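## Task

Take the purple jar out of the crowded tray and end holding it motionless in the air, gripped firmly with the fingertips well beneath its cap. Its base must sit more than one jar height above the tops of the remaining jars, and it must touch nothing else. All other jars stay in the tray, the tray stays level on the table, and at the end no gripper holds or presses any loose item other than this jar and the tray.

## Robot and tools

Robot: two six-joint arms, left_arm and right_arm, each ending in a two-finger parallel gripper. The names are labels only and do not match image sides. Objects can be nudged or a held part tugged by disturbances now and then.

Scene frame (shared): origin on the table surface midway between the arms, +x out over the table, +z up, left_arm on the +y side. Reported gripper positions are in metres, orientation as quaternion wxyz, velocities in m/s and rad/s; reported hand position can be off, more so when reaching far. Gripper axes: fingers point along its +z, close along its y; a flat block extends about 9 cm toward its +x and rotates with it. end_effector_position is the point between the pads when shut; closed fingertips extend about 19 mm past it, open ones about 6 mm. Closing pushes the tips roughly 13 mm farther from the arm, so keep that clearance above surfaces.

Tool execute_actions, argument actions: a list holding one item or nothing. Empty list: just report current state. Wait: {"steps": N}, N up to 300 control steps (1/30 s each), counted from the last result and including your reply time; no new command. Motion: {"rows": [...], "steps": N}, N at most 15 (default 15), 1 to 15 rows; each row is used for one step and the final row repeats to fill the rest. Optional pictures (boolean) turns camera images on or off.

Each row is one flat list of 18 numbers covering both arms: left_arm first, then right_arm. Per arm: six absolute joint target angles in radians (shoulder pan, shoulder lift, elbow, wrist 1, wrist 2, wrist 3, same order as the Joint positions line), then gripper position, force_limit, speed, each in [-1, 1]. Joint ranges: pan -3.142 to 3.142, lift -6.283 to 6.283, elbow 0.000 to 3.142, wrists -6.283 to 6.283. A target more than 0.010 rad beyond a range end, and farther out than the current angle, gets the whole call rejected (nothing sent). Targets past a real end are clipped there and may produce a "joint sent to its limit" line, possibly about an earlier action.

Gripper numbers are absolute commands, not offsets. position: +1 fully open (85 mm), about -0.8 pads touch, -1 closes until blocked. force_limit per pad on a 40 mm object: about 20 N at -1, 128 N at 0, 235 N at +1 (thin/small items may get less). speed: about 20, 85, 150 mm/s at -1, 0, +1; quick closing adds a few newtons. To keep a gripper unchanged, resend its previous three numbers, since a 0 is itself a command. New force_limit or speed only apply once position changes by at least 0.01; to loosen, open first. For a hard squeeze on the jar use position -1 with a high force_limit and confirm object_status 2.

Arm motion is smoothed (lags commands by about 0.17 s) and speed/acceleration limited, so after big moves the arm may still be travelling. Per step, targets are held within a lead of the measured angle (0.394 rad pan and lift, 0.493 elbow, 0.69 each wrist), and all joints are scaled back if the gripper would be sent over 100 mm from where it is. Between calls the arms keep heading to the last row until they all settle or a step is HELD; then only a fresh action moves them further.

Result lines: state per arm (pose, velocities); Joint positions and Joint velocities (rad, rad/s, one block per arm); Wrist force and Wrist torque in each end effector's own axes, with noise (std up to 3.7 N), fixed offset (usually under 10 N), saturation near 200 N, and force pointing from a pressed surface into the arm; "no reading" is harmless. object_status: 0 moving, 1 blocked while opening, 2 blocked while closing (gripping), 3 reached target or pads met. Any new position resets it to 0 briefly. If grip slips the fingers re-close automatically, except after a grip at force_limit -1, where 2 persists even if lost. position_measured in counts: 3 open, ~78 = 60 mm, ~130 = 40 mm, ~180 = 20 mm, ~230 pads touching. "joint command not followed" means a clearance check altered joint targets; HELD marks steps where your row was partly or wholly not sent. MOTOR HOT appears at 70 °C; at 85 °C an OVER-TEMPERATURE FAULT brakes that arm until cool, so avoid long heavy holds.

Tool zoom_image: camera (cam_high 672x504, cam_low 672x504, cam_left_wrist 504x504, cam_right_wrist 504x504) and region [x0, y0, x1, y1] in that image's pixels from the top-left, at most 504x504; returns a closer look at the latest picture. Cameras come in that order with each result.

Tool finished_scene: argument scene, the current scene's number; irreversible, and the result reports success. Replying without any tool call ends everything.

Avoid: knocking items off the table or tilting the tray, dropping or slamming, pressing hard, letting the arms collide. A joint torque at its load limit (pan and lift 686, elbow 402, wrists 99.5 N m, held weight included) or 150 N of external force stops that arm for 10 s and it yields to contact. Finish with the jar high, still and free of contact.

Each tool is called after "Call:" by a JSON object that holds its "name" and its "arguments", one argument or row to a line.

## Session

Call:
{"name": "execute_actions", "arguments": {
  "actions": []
}}

Scene clock: 0.00 s of 4400.00 s.
left_arm: end_effector_position=(+1.0955, +0.9755, +0.2562) position_measured=3 object_status=3 end_effector_quat_wxyz=(-0.091, +0.724, -0.624, -0.282) end_effector_velocity=(-0.000, -0.001, -0.001) end_effector_angular_velocity=(-0.000, +0.001, -0.001) | right_arm: end_effector_position=(+1.1958, +0.0896, +0.1758) position_measured=3 object_status=3 end_effector_quat_wxyz=(-0.324, +0.858, -0.310, +0.250) end_effector_velocity=(+0.000, +0.000, +0.000) end_effector_angular_velocity=(+0.001, -0.000, +0.001)
Joint positions: left_arm=[-0.065 -1.07   1.638 -1.77  -1.085 -1.864] | right_arm=[ 0.173 -0.831  1.759 -3.324 -1.378 -2.056]
Joint velocities: left_arm=[-0.001  0.     0.    -0.    -0.     0.001] | right_arm=[ 0.     0.    -0.    -0.001  0.001  0.   ]
Motor temperatures (°C, as the motors report them): left_arm=[31 34 34 37 36 37] | right_arm=[34 32 33 37 36 36]
Wrist force (N, on the end effector, along its own x y z axes, offset not removed): no reading
Wrist torque (N m, same axes, about the end effector's origin, offset not removed): no reading

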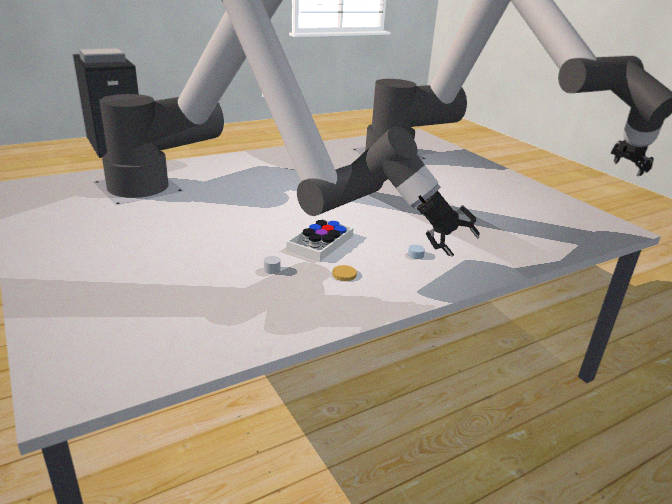

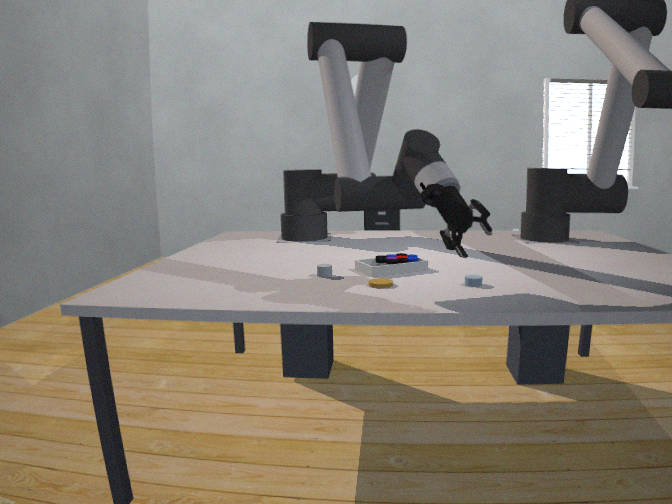

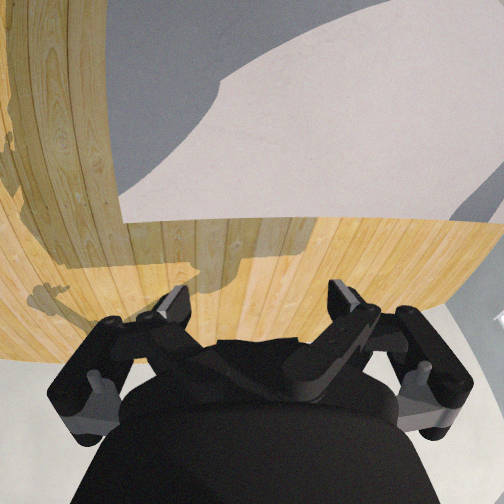

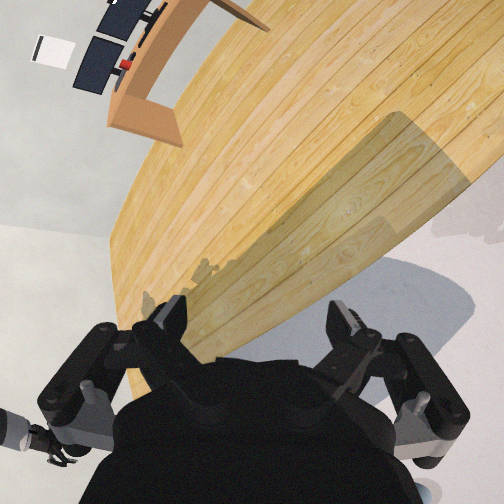

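Call:
{"name": "execute_actions", "arguments": {
  "actions": [
    {"rows":[[-0.065,-1.07,1.638,-1.77,-1.085,-1.864,1,0,0,0.15,-1.1,1.85,-3.0,-1.5,-0.5,1,0,0]]}
  ],
  "pictures": false
}}

Call:
{"name": "execute_actions", "arguments": {
  "actions": [
    {"rows":[[-0.065,-1.07,1.638,-1.77,-1.085,-1.864,1,0,0,0.1029,-1.2818,2.1479,-2.4369,-1.571,1.285,1,0,0]]}
  ],
  "pictures": false
}}

Call:
{"name": "execute_actions", "arguments": {
  "actions": [
    {"steps":45}
  ]
}}

Call:
{"name": "zoom_image", "arguments": {
  "camera": "cam_low",
  "region": [330, 190, 450, 290]
}}

Scene clock: 8.90 s of 4400.00 s.
left_arm: end_effector_position=(+1.0957, +0.9755, +0.2563) position_measured=3 object_status=3 end_effector_quat_wxyz=(-0.091, +0.724, -0.623, -0.282) end_effector_velocity=(+0.001, +0.001, +0.002) end_effector_angular_velocity=(+0.000, -0.002, +0.001) | right_arm: end_effector_position=(+1.1290, +0.0019, +0.3204) position_measured=3 object_status=3 end_effector_quat_wxyz=(+0.324, -0.646, +0.681, -0.115) end_effector_velocity=(-0.098, -0.094, +0.148) end_effector_angular_velocity=(+1.547, +0.848, -2.243)
Joint positions: left_arm=[-0.065 -1.07   1.638 -1.77  -1.085 -1.864] | right_arm=[ 0.153 -1.068  1.84  -3.04  -1.486 -1.202]
Joint velocities: left_arm=[ 0.001 -0.001 -0.002 -0.     0.     0.001] | right_arm=[-0.02  -0.257  0.081  0.314 -0.107  2.821]
Motor temperatures (°C, as the motors report them): left_arm=[31 34 34 37 36 37] | right_arm=[34 32 33 37 36 36]
Wrist force (N, on the end effector, along its own x y z axes, offset not removed): left_arm=[-9.6 5.1 4.5] | right_arm=[-0.4 1.2 -3.3]
Wrist torque (N m, same axes, about the end effector's origin, offset not removed): left_arm=[1.79 1.45 0.29] | right_arm=[0.27 0.62 0.57]
Steps of this call (steps 1 to 90: nothing new was sent; then 5.40 s passed at rest; steps 91 to 105: all 15 steps of this action). Readings (joint positions | what the end effector reports):
91: left_arm=[-0.065 -1.070 1.638 -1.770 -1.085 -1.864] | right_arm=[0.173 -0.831 1.759 -3.324 -1.378 -2.056] | left_arm position_measured=3 object_status=3 | right_arm position_measured=3 object_status=3
92: left_arm=[-0.065 -1.070 1.638 -1.770 -1.085 -1.864] | right_arm=[0.172 -0.833 1.761 -3.322 -1.380 -2.054] | left_arm position_measured=3 object_status=3 | right_arm position_measured=3 object_status=3
94: left_arm=[-0.065 -1.070 1.638 -1.770 -1.085 -1.864] | right_arm=[0.169 -0.867 1.776 -3.284 -1.400 -2.009] | left_arm position_measured=3 object_status=3 | right_arm position_measured=3 object_status=3
98: left_arm=[-0.065 -1.070 1.638 -1.770 -1.085 -1.864] | right_arm=[0.162 -0.950 1.802 -3.184 -1.436 -1.787] | left_arm position_measured=3 object_status=3 | right_arm position_measured=3 object_status=3
105: the state above

Scene clock: 9.40 s of 4400.00 s.
left_arm: end_effector_position=(+1.0957, +0.9755, +0.2564) position_measured=3 object_status=3 end_effector_quat_wxyz=(-0.091, +0.724, -0.623, -0.282) end_effector_velocity=(-0.000, +0.001, +0.001) end_effector_angular_velocity=(-0.000, -0.000, +0.001) | right_arm: end_effector_position=(+0.9594, -0.0958, +0.2291) position_measured=3 object_status=3 end_effector_quat_wxyz=(+0.168, -0.391, +0.905, -0.006) end_effector_velocity=(-0.399, -0.197, -0.188) end_effector_angular_velocity=(+0.116, +0.867, -1.278)
Joint positions: left_arm=[-0.065 -1.07   1.638 -1.77  -1.085 -1.864] | right_arm=[ 0.126 -1.187  2.004 -2.723 -1.534 -0.55 ]
Joint velocities: left_arm=[ 0.001 -0.001 -0.     0.    -0.     0.001] | right_arm=[-0.054 -0.223  0.337  0.648 -0.087  1.267]
Motor temperatures (°C, as the motors report them): left_arm=[31 34 34 37 36 37] | right_arm=[34 32 33 37 36 36]
Wrist force (N, on the end effector, along its own x y z axes, offset not removed): left_arm=[-12.9 6.5 4.9] | right_arm=[0.6 2.7 2.2]
Wrist torque (N m, same axes, about the end effector's origin, offset not removed): left_arm=[1.90 2.06 0.26] | right_arm=[0.48 0.31 0.58]
Steps of this call (steps 1 to 15: all 15 steps of this action). Readings (joint positions | what the end effector reports):
1: left_arm=[-0.065 -1.070 1.638 -1.770 -1.085 -1.864] | right_arm=[0.152 -1.076 1.842 -3.031 -1.489 -1.106] | left_arm position_measured=3 object_status=3 | right_arm position_measured=3 object_status=3
2: left_arm=[-0.065 -1.070 1.638 -1.770 -1.085 -1.864] | right_arm=[0.151 -1.083 1.846 -3.021 -1.493 -1.014] | left_arm position_measured=3 object_status=3 | right_arm position_measured=3 object_status=3
4: left_arm=[-0.065 -1.070 1.638 -1.770 -1.085 -1.864] | right_arm=[0.146 -1.100 1.872 -2.978 -1.500 -0.870] | left_arm position_measured=3 object_status=3 | right_arm position_measured=3 object_status=3
8: left_arm=[-0.065 -1.070 1.638 -1.770 -1.085 -1.864] | right_arm=[0.139 -1.133 1.922 -2.881 -1.512 -0.803] | left_arm position_measured=3 object_status=3 | right_arm position_measured=3 object_status=3
15: the state above

Scene clock: 10.90 s of 4400.00 s.
left_arm: end_effector_position=(+1.0957, +0.9754, +0.2564) position_measured=3 object_status=3 end_effector_quat_wxyz=(-0.091, +0.724, -0.623, -0.282) end_effector_velocity=(+0.001, -0.000, +0.001) end_effector_angular_velocity=(-0.001, -0.002, +0.000) | right_arm: end_effector_position=(+0.7696, -0.1801, +0.1599) position_measured=3 object_status=3 end_effector_quat_wxyz=(+0.000, +0.500, +0.866, -0.000) end_effector_velocity=(-0.001, -0.000, -0.001) end_effector_angular_velocity=(+0.001, +0.001, -0.005)
Joint positions: left_arm=[-0.065 -1.07   1.638 -1.77  -1.085 -1.864] | right_arm=[ 0.103 -1.282  2.148 -2.437 -1.571  1.285]
Joint velocities: left_arm=[-0.    -0.    -0.002 -0.    -0.001 -0.   ] | right_arm=[-0.    -0.     0.001 -0.     0.001  0.005]
Motor temperatures (°C, as the motors report them): left_arm=[31 34 34 37 36 37] | right_arm=[34 32 33 37 36 36]
Wrist force (N, on the end effector, along its own x y z axes, offset not removed): left_arm=[-10.8 4.7 2.8] | right_arm=[1.2 1.9 1.8]
Wrist torque (N m, same axes, about the end effector's origin, offset not removed): left_arm=[1.57 1.71 0.36] | right_arm=[0.44 0.22 0.51]
Steps of this call (steps 1 to 45: the robot went on to your last target). Readings (joint positions | what the end effector reports):
1: left_arm=[-0.065 -1.070 1.638 -1.770 -1.085 -1.864] | right_arm=[0.124 -1.195 2.015 -2.701 -1.537 -0.506] | left_arm position_measured=3 object_status=3 | right_arm position_measured=3 object_status=3
2: left_arm=[-0.065 -1.070 1.638 -1.770 -1.085 -1.864] | right_arm=[0.122 -1.202 2.026 -2.679 -1.540 -0.460] | left_arm position_measured=3 object_status=3 | right_arm position_measured=3 object_status=3
4: left_arm=[-0.065 -1.070 1.638 -1.770 -1.085 -1.864] | right_arm=[0.118 -1.216 2.048 -2.636 -1.545 -0.357] | left_arm position_measured=3 object_status=3 | right_arm position_measured=3 object_status=3
8: left_arm=[-0.065 -1.070 1.638 -1.770 -1.085 -1.864] | right_arm=[0.112 -1.245 2.092 -2.551 -1.557 -0.100] | left_arm position_measured=3 object_status=3 | right_arm position_measured=3 object_status=3
45: the state above

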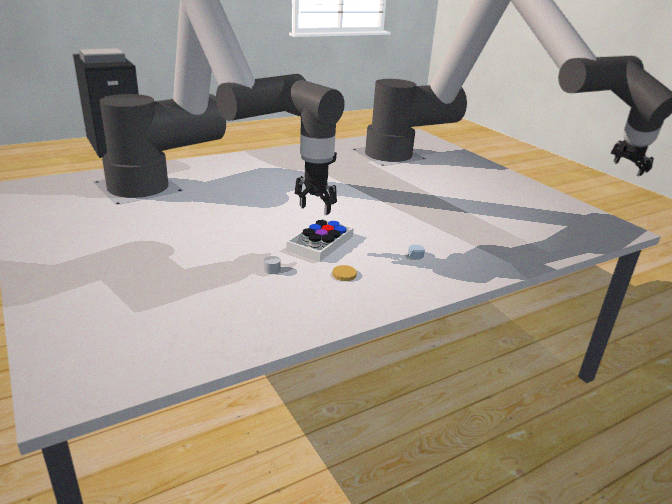

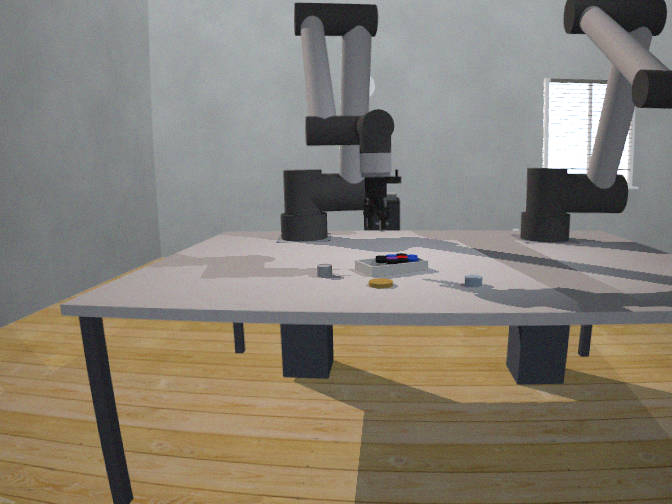

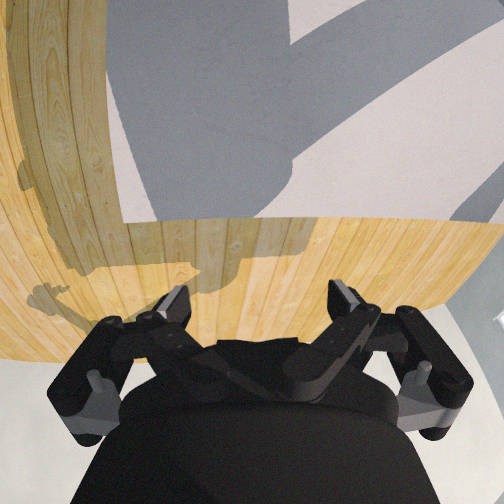

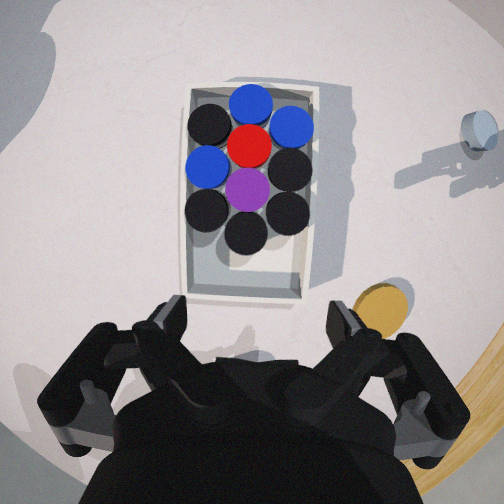

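Region (330, 190, 450, 290) of cam_low's 672x504 image, scaled by 4.200, with more detail than that image has.

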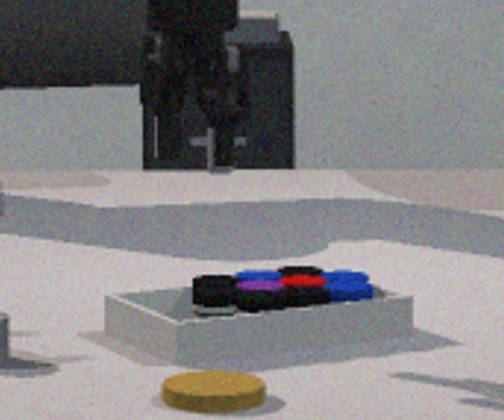

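Call:
{"name": "execute_actions", "arguments": {
  "actions": [
    {"rows":[[-0.065,-1.07,1.638,-1.77,-1.085,-1.864,1,0,0,0.1192,-1.2063,2.1964,-2.5609,-1.571,1.345,0.16,-0.5,0.5]]}
  ],
  "pictures": false
}}

Call:
{"name": "execute_actions", "arguments": {
  "actions": [
    {"steps":12}
  ]
}}

Call:
{"name": "zoom_image", "arguments": {
  "camera": "cam_low",
  "region": [345, 220, 435, 290]
}}

Scene clock: 18.97 s of 4400.00 s.
left_arm: end_effector_position=(+1.0957, +0.9754, +0.2564) position_measured=3 object_status=3 end_effector_quat_wxyz=(-0.091, +0.724, -0.623, -0.282) end_effector_velocity=(-0.000, -0.000, -0.001) end_effector_angular_velocity=(-0.000, +0.001, -0.000) | right_arm: end_effector_position=(+0.7531, -0.1701, +0.0875) position_measured=106 object_status=0 end_effector_quat_wxyz=(-0.000, +0.519, +0.855, -0.000) end_effector_velocity=(-0.003, +0.003, -0.019) end_effector_angular_velocity=(+0.001, -0.005, -0.012)
Joint positions: left_arm=[-0.065 -1.07   1.638 -1.77  -1.085 -1.864] | right_arm=[ 0.119 -1.209  2.195 -2.556 -1.571  1.343]
Joint velocities: left_arm=[-0.     0.001  0.     0.    -0.    -0.   ] | right_arm=[ 0.005  0.021  0.013 -0.039 -0.001  0.017]
Motor temperatures (°C, as the motors report them): left_arm=[31 34 34 37 36 37] | right_arm=[34 32 33 37 36 36]
Wrist force (N, on the end effector, along its own x y z axes, offset not removed): left_arm=[-6.0 4.0 5.0] | right_arm=[-1.7 2.7 -0.2]
Wrist torque (N m, same axes, about the end effector's origin, offset not removed): left_arm=[1.68 0.86 0.44] | right_arm=[0.63 0.89 0.61]
Steps of this call (steps 1 to 15: the robot went on to your last target; steps 16 to 90: nothing new was sent; then 4.57 s passed at rest; steps 91 to 105: all 15 steps of this action). Readings (joint positions | what the end effector reports):
91: left_arm=[-0.065 -1.070 1.638 -1.770 -1.085 -1.864] | right_arm=[0.103 -1.282 2.148 -2.437 -1.571 1.285] | left_arm position_measured=3 object_status=3 | right_arm position_measured=3 object_status=0
92: left_arm=[-0.065 -1.070 1.638 -1.770 -1.085 -1.864] | right_arm=[0.104 -1.280 2.150 -2.439 -1.571 1.287] | left_arm position_measured=3 object_status=3 | right_arm position_measured=3 object_status=0
94: left_arm=[-0.065 -1.070 1.638 -1.770 -1.085 -1.864] | right_arm=[0.109 -1.256 2.166 -2.472 -1.571 1.307] | left_arm position_measured=3 object_status=3 | right_arm position_measured=13 object_status=0
98: left_arm=[-0.065 -1.070 1.638 -1.770 -1.085 -1.864] | right_arm=[0.116 -1.224 2.186 -2.530 -1.571 1.332] | left_arm position_measured=3 object_status=3 | right_arm position_measured=51 object_status=0
105: the state above

Scene clock: 19.37 s of 4400.00 s.
left_arm: end_effector_position=(+1.0957, +0.9754, +0.2564) position_measured=3 object_status=3 end_effector_quat_wxyz=(-0.091, +0.724, -0.623, -0.282) end_effector_velocity=(+0.001, +0.001, +0.000) end_effector_angular_velocity=(+0.000, -0.001, +0.001) | right_arm: end_effector_position=(+0.7526, -0.1697, +0.0851) position_measured=109 object_status=3 end_effector_quat_wxyz=(+0.000, +0.519, +0.855, -0.000) end_effector_velocity=(+0.001, +0.001, +0.000) end_effector_angular_velocity=(+0.001, -0.002, +0.000)
Joint positions: left_arm=[-0.065 -1.07   1.638 -1.77  -1.085 -1.864] | right_arm=[ 0.119 -1.206  2.196 -2.561 -1.571  1.345]
Joint velocities: left_arm=[ 0.001  0.    -0.001  0.     0.    -0.001] | right_arm=[ 0.     0.001 -0.001 -0.002  0.     0.   ]
Motor temperatures (°C, as the motors report them): left_arm=[31 34 34 37 36 37] | right_arm=[34 32 33 37 36 36]
Wrist force (N, on the end effector, along its own x y z axes, offset not removed): left_arm=[-8.6 5.2 3.1] | right_arm=[3.3 1.1 3.5]
Wrist torque (N m, same axes, about the end effector's origin, offset not removed): left_arm=[1.74 1.39 0.42] | right_arm=[0.27 -0.13 0.49]
Steps of this call (steps 1 to 12: the robot went on to your last target). Readings (joint positions | what the end effector reports):
1: left_arm=[-0.065 -1.070 1.638 -1.770 -1.085 -1.864] | right_arm=[0.119 -1.208 2.195 -2.557 -1.571 1.343] | left_arm position_measured=3 object_status=3 | right_arm position_measured=108 object_status=0
2: left_arm=[-0.065 -1.070 1.638 -1.770 -1.085 -1.864] | right_arm=[0.119 -1.208 2.195 -2.558 -1.571 1.344] | left_arm position_measured=3 object_status=3 | right_arm position_measured=108 object_status=0
4: left_arm=[-0.065 -1.070 1.638 -1.770 -1.085 -1.864] | right_arm=[0.119 -1.207 2.196 -2.559 -1.571 1.344] | left_arm position_measured=3 object_status=3 | right_arm position_measured=109 object_status=0
8: left_arm=[-0.065 -1.070 1.638 -1.770 -1.085 -1.864] | right_arm=[0.119 -1.207 2.196 -2.560 -1.571 1.345] | left_arm position_measured=3 object_status=3 | right_arm position_measured=109 object_status=0
12: the state above

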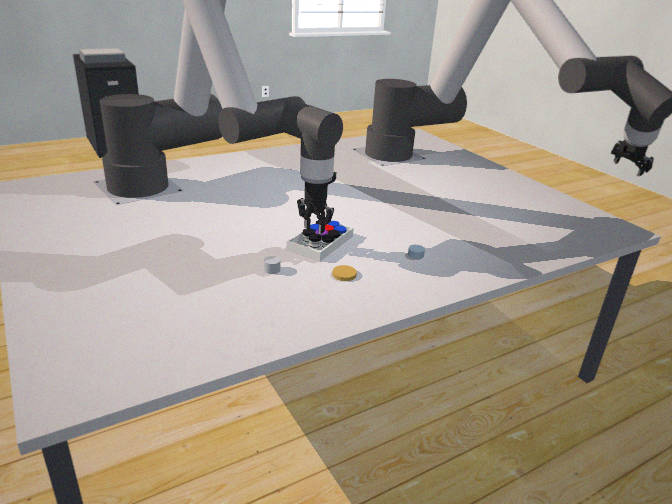

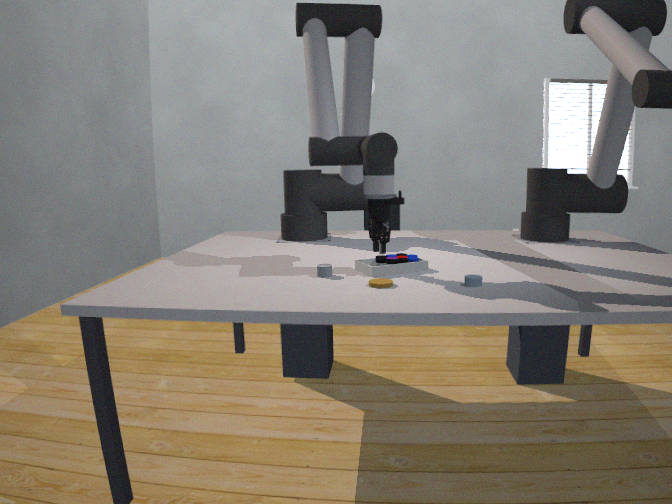

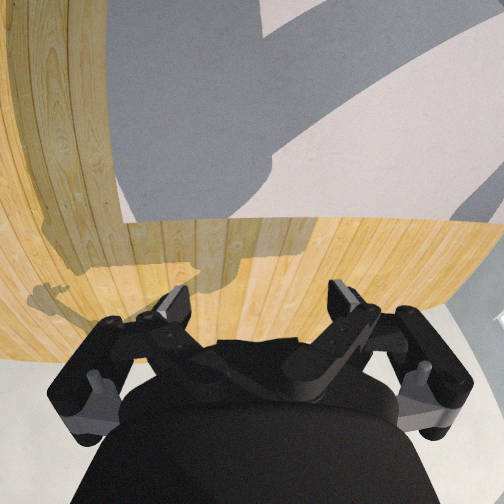

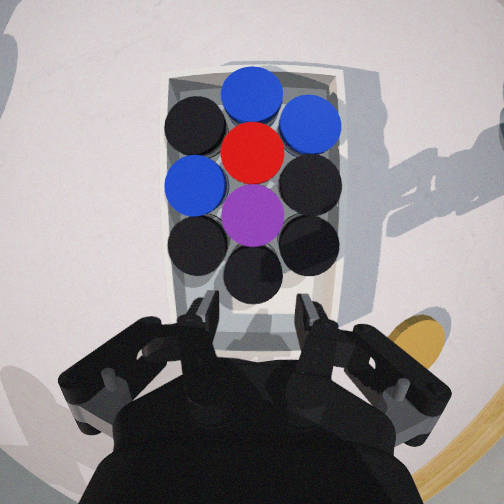

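Region (345, 220, 435, 290) of cam_low's 672x504 image, scaled by 5.600, with more detail than that image has.

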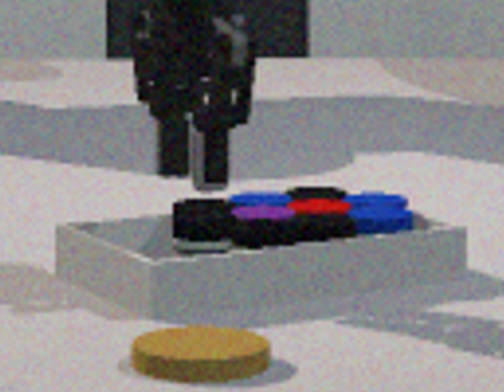

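Call:
{"name": "execute_actions", "arguments": {
  "actions": [
    {"rows":[[-0.065,-1.07,1.638,-1.77,-1.085,-1.864,1,0,0,0.1187,-1.1599,2.2129,-2.6238,-1.571,1.345,0.1,-0.5,0.5]]}
  ]
}}

Call:
{"name": "zoom_image", "arguments": {
  "camera": "cam_right_wrist",
  "region": [140, 170, 380, 370]
}}

Scene clock: 26.13 s of 4400.00 s.
left_arm: end_effector_position=(+1.0957, +0.9754, +0.2564) position_measured=3 object_status=3 end_effector_quat_wxyz=(-0.091, +0.724, -0.623, -0.282) end_effector_velocity=(-0.000, -0.000, -0.001) end_effector_angular_velocity=(-0.000, +0.001, -0.001) | right_arm: end_effector_position=(+0.7508, -0.1705, +0.0472) position_measured=117 object_status=3 end_effector_quat_wxyz=(+0.000, +0.519, +0.854, -0.000) end_effector_velocity=(-0.001, +0.000, -0.010) end_effector_angular_velocity=(+0.001, -0.001, +0.000)
Joint positions: left_arm=[-0.065 -1.07   1.638 -1.77  -1.085 -1.864] | right_arm=[ 0.119 -1.161  2.212 -2.622 -1.571  1.345]
Joint velocities: left_arm=[-0.  0.  0. -0. -0.  0.] | right_arm=[-0.     0.012  0.004 -0.018  0.001 -0.001]
Motor temperatures (°C, as the motors report them): left_arm=[31 34 34 37 36 37] | right_arm=[34 32 33 37 36 36]
Wrist force (N, on the end effector, along its own x y z axes, offset not removed): left_arm=[-8.9 3.8 5.0] | right_arm=[0.1 4.1 2.5]
Wrist torque (N m, same axes, about the end effector's origin, offset not removed): left_arm=[1.36 1.39 0.30] | right_arm=[0.91 0.46 0.60]
Steps of this call (steps 1 to 15: the robot went on to your last target; steps 16 to 90: nothing new was sent; then 3.27 s passed at rest; steps 91 to 105: all 15 steps of this action). Readings (joint positions | what the end effector reports):
91: left_arm=[-0.065 -1.070 1.638 -1.770 -1.085 -1.864] | right_arm=[0.119 -1.206 2.196 -2.561 -1.571 1.345] | left_arm position_measured=3 object_status=3 | right_arm position_measured=109 object_status=0
92: left_arm=[-0.065 -1.070 1.638 -1.770 -1.085 -1.864] | right_arm=[0.119 -1.204 2.197 -2.563 -1.571 1.345] | left_arm position_measured=3 object_status=3 | right_arm position_measured=109 object_status=0
94: left_arm=[-0.065 -1.070 1.638 -1.770 -1.085 -1.864] | right_arm=[0.119 -1.189 2.203 -2.583 -1.571 1.345] | left_arm position_measured=3 object_status=3 | right_arm position_measured=114 object_status=0
98: left_arm=[-0.065 -1.070 1.638 -1.770 -1.085 -1.864] | right_arm=[0.119 -1.170 2.209 -2.610 -1.571 1.345] | left_arm position_measured=3 object_status=3 | right_arm position_measured=116 object_status=0
105: the state above

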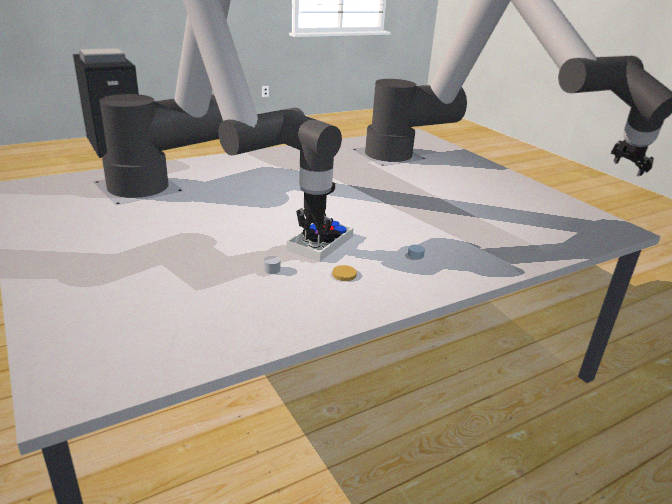

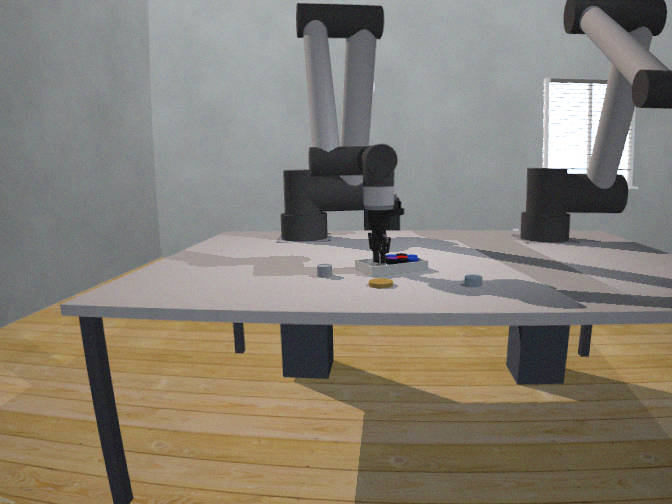

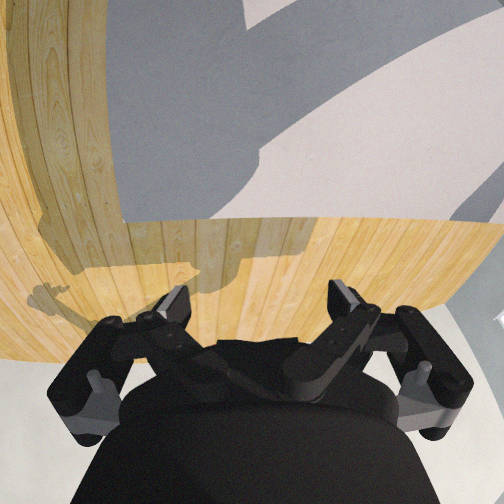

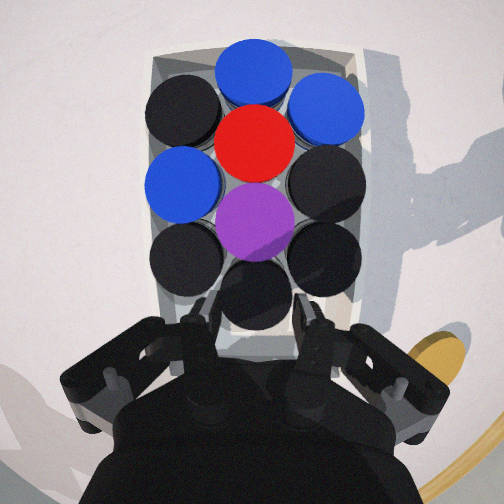

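Region (140, 170, 380, 370) of cam_right_wrist's 504x504 image, scaled by 2.100, with more detail than that image has.

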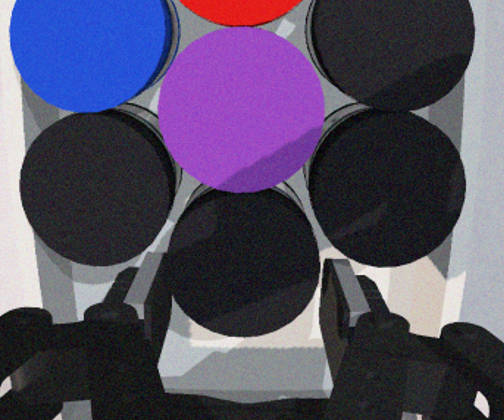

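Call:
{"name": "execute_actions", "arguments": {
  "actions": [
    {"rows":[[-0.065,-1.07,1.638,-1.77,-1.085,-1.864,1,0,0,0.1264,-1.1604,2.2139,-2.6243,-1.571,1.353,0.04,-0.5,0]],"steps":14}
  ],
  "pictures": false
}}

Call:
{"name": "execute_actions", "arguments": {
  "actions": [
    {"rows":[[-0.065,-1.07,1.638,-1.77,-1.085,-1.864,1,0,0,0.1264,-1.1604,2.2139,-2.6243,-1.571,1.353,-1,-0.6,-0.7]]}
  ]
}}

Scene clock: 30.67 s of 4400.00 s.
left_arm: end_effector_position=(+1.0957, +0.9754, +0.2564) position_measured=3 object_status=3 end_effector_quat_wxyz=(-0.091, +0.724, -0.623, -0.282) end_effector_velocity=(+0.002, -0.000, +0.001) end_effector_angular_velocity=(-0.000, -0.002, -0.000) | right_arm: end_effector_position=(+0.7471, -0.1650, +0.0458) position_measured=124 object_status=3 end_effector_quat_wxyz=(+0.000, +0.520, +0.854, -0.000) end_effector_velocity=(-0.001, +0.002, +0.000) end_effector_angular_velocity=(-0.001, -0.001, -0.002)
Joint positions: left_arm=[-0.065 -1.07   1.638 -1.77  -1.085 -1.864] | right_arm=[ 0.126 -1.16   2.214 -2.624 -1.571  1.353]
Joint velocities: left_arm=[-0.     0.    -0.002  0.     0.     0.   ] | right_arm=[ 0.003 -0.     0.    -0.001 -0.001  0.005]
Motor temperatures (°C, as the motors report them): left_arm=[31 34 34 37 36 37] | right_arm=[34 32 33 37 36 36]
Wrist force (N, on the end effector, along its own x y z axes, offset not removed): left_arm=[-7.8 3.6 7.8] | right_arm=[-0.1 2.8 -0.9]
Wrist torque (N m, same axes, about the end effector's origin, offset not removed): left_arm=[1.52 1.28 0.29] | right_arm=[0.64 0.15 0.55]
Steps of this call (steps 1 to 15: the robot went on to your last target; steps 16 to 90: nothing new was sent; then 1.07 s passed at rest; steps 91 to 104: all 14 steps of this action). Readings (joint positions | what the end effector reports):
91: left_arm=[-0.065 -1.070 1.638 -1.770 -1.085 -1.864] | right_arm=[0.119 -1.160 2.213 -2.624 -1.571 1.345] | left_arm position_measured=3 object_status=3 | right_arm position_measured=117 object_status=0
92: left_arm=[-0.065 -1.070 1.638 -1.770 -1.085 -1.864] | right_arm=[0.119 -1.160 2.213 -2.624 -1.571 1.346] | left_arm position_measured=3 object_status=3 | right_arm position_measured=117 object_status=0
94: left_arm=[-0.065 -1.070 1.638 -1.770 -1.085 -1.864] | right_arm=[0.122 -1.160 2.213 -2.624 -1.571 1.348] | left_arm position_measured=3 object_status=3 | right_arm position_measured=121 object_status=0
98: left_arm=[-0.065 -1.070 1.638 -1.770 -1.085 -1.864] | right_arm=[0.125 -1.160 2.214 -2.624 -1.571 1.351] | left_arm position_measured=3 object_status=3 | right_arm position_measured=123 object_status=0
104: the state above

Scene clock: 31.17 s of 4400.00 s.
left_arm: end_effector_position=(+1.0957, +0.9754, +0.2564) position_measured=3 object_status=3 end_effector_quat_wxyz=(-0.091, +0.724, -0.623, -0.282) end_effector_velocity=(+0.000, +0.000, +0.001) end_effector_angular_velocity=(-0.000, -0.001, +0.000) | right_arm: end_effector_position=(+0.7470, -0.1647, +0.0459) position_measured=131 object_status=2 end_effector_quat_wxyz=(+0.000, +0.520, +0.854, -0.000) end_effector_velocity=(+0.001, +0.000, +0.000) end_effector_angular_velocity=(+0.000, -0.002, +0.000)
Joint positions: left_arm=[-0.065 -1.07   1.638 -1.77  -1.085 -1.864] | right_arm=[ 0.126 -1.16   2.214 -2.624 -1.571  1.353]
Joint velocities: left_arm=[ 0.    -0.    -0.001  0.     0.    -0.   ] | right_arm=[ 0.    -0.    -0.001 -0.001 -0.     0.   ]
Motor temperatures (°C, as the motors report them): left_arm=[31 34 34 37 36 37] | right_arm=[34 32 33 37 36 36]
Wrist force (N, on the end effector, along its own x y z axes, offset not removed): left_arm=[-8.3 5.0 2.9] | right_arm=[-2.3 -2.4 -18.8]
Wrist torque (N m, same axes, about the end effector's origin, offset not removed): left_arm=[1.62 1.31 0.39] | right_arm=[0.80 -0.01 0.62]
Steps of this call (steps 1 to 15: all 15 steps of this action). Readings (joint positions | what the end effector reports):
1: left_arm=[-0.065 -1.070 1.638 -1.770 -1.085 -1.864] | right_arm=[0.126 -1.160 2.214 -2.624 -1.571 1.353] | left_arm position_measured=3 object_status=3 | right_arm position_measured=124 object_status=0
2: left_arm=[-0.065 -1.070 1.638 -1.770 -1.085 -1.864] | right_arm=[0.126 -1.160 2.214 -2.624 -1.571 1.353] | left_arm position_measured=3 object_status=3 | right_arm position_measured=124 object_status=0
4: left_arm=[-0.065 -1.070 1.638 -1.770 -1.085 -1.864] | right_arm=[0.126 -1.160 2.214 -2.624 -1.571 1.353] | left_arm position_measured=3 object_status=3 | right_arm position_measured=127 object_status=0
8: left_arm=[-0.065 -1.070 1.638 -1.770 -1.085 -1.864] | right_arm=[0.126 -1.160 2.214 -2.624 -1.571 1.353] | left_arm position_measured=3 object_status=3 | right_arm position_measured=131 object_status=0
15: the state above

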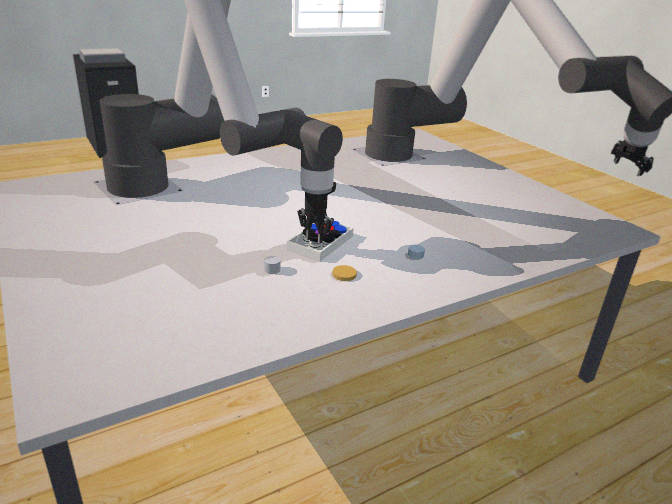

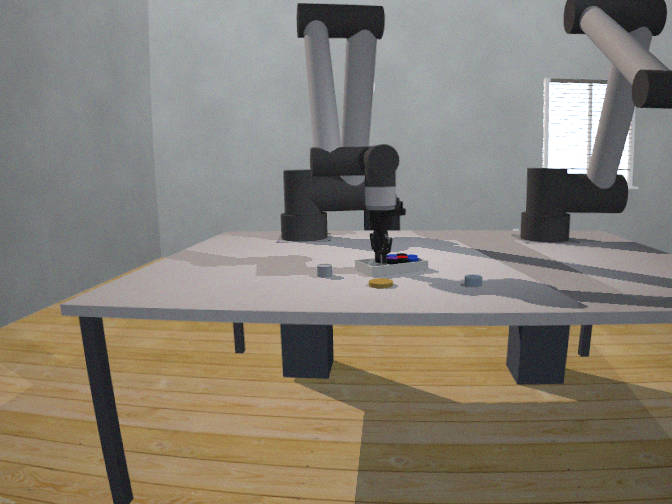

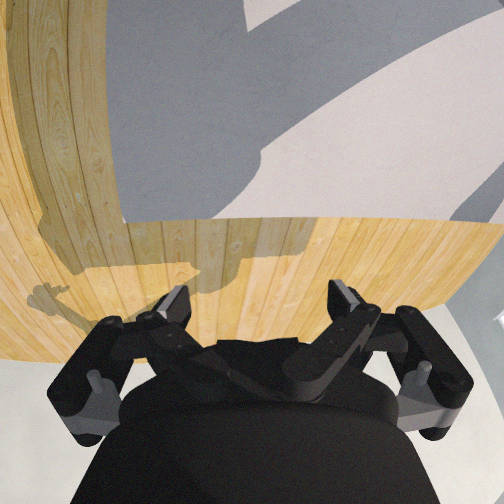

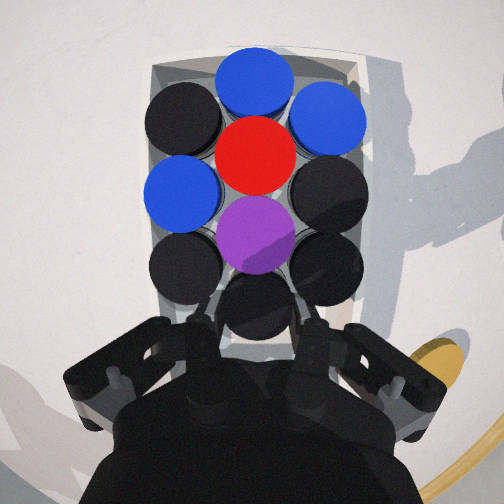

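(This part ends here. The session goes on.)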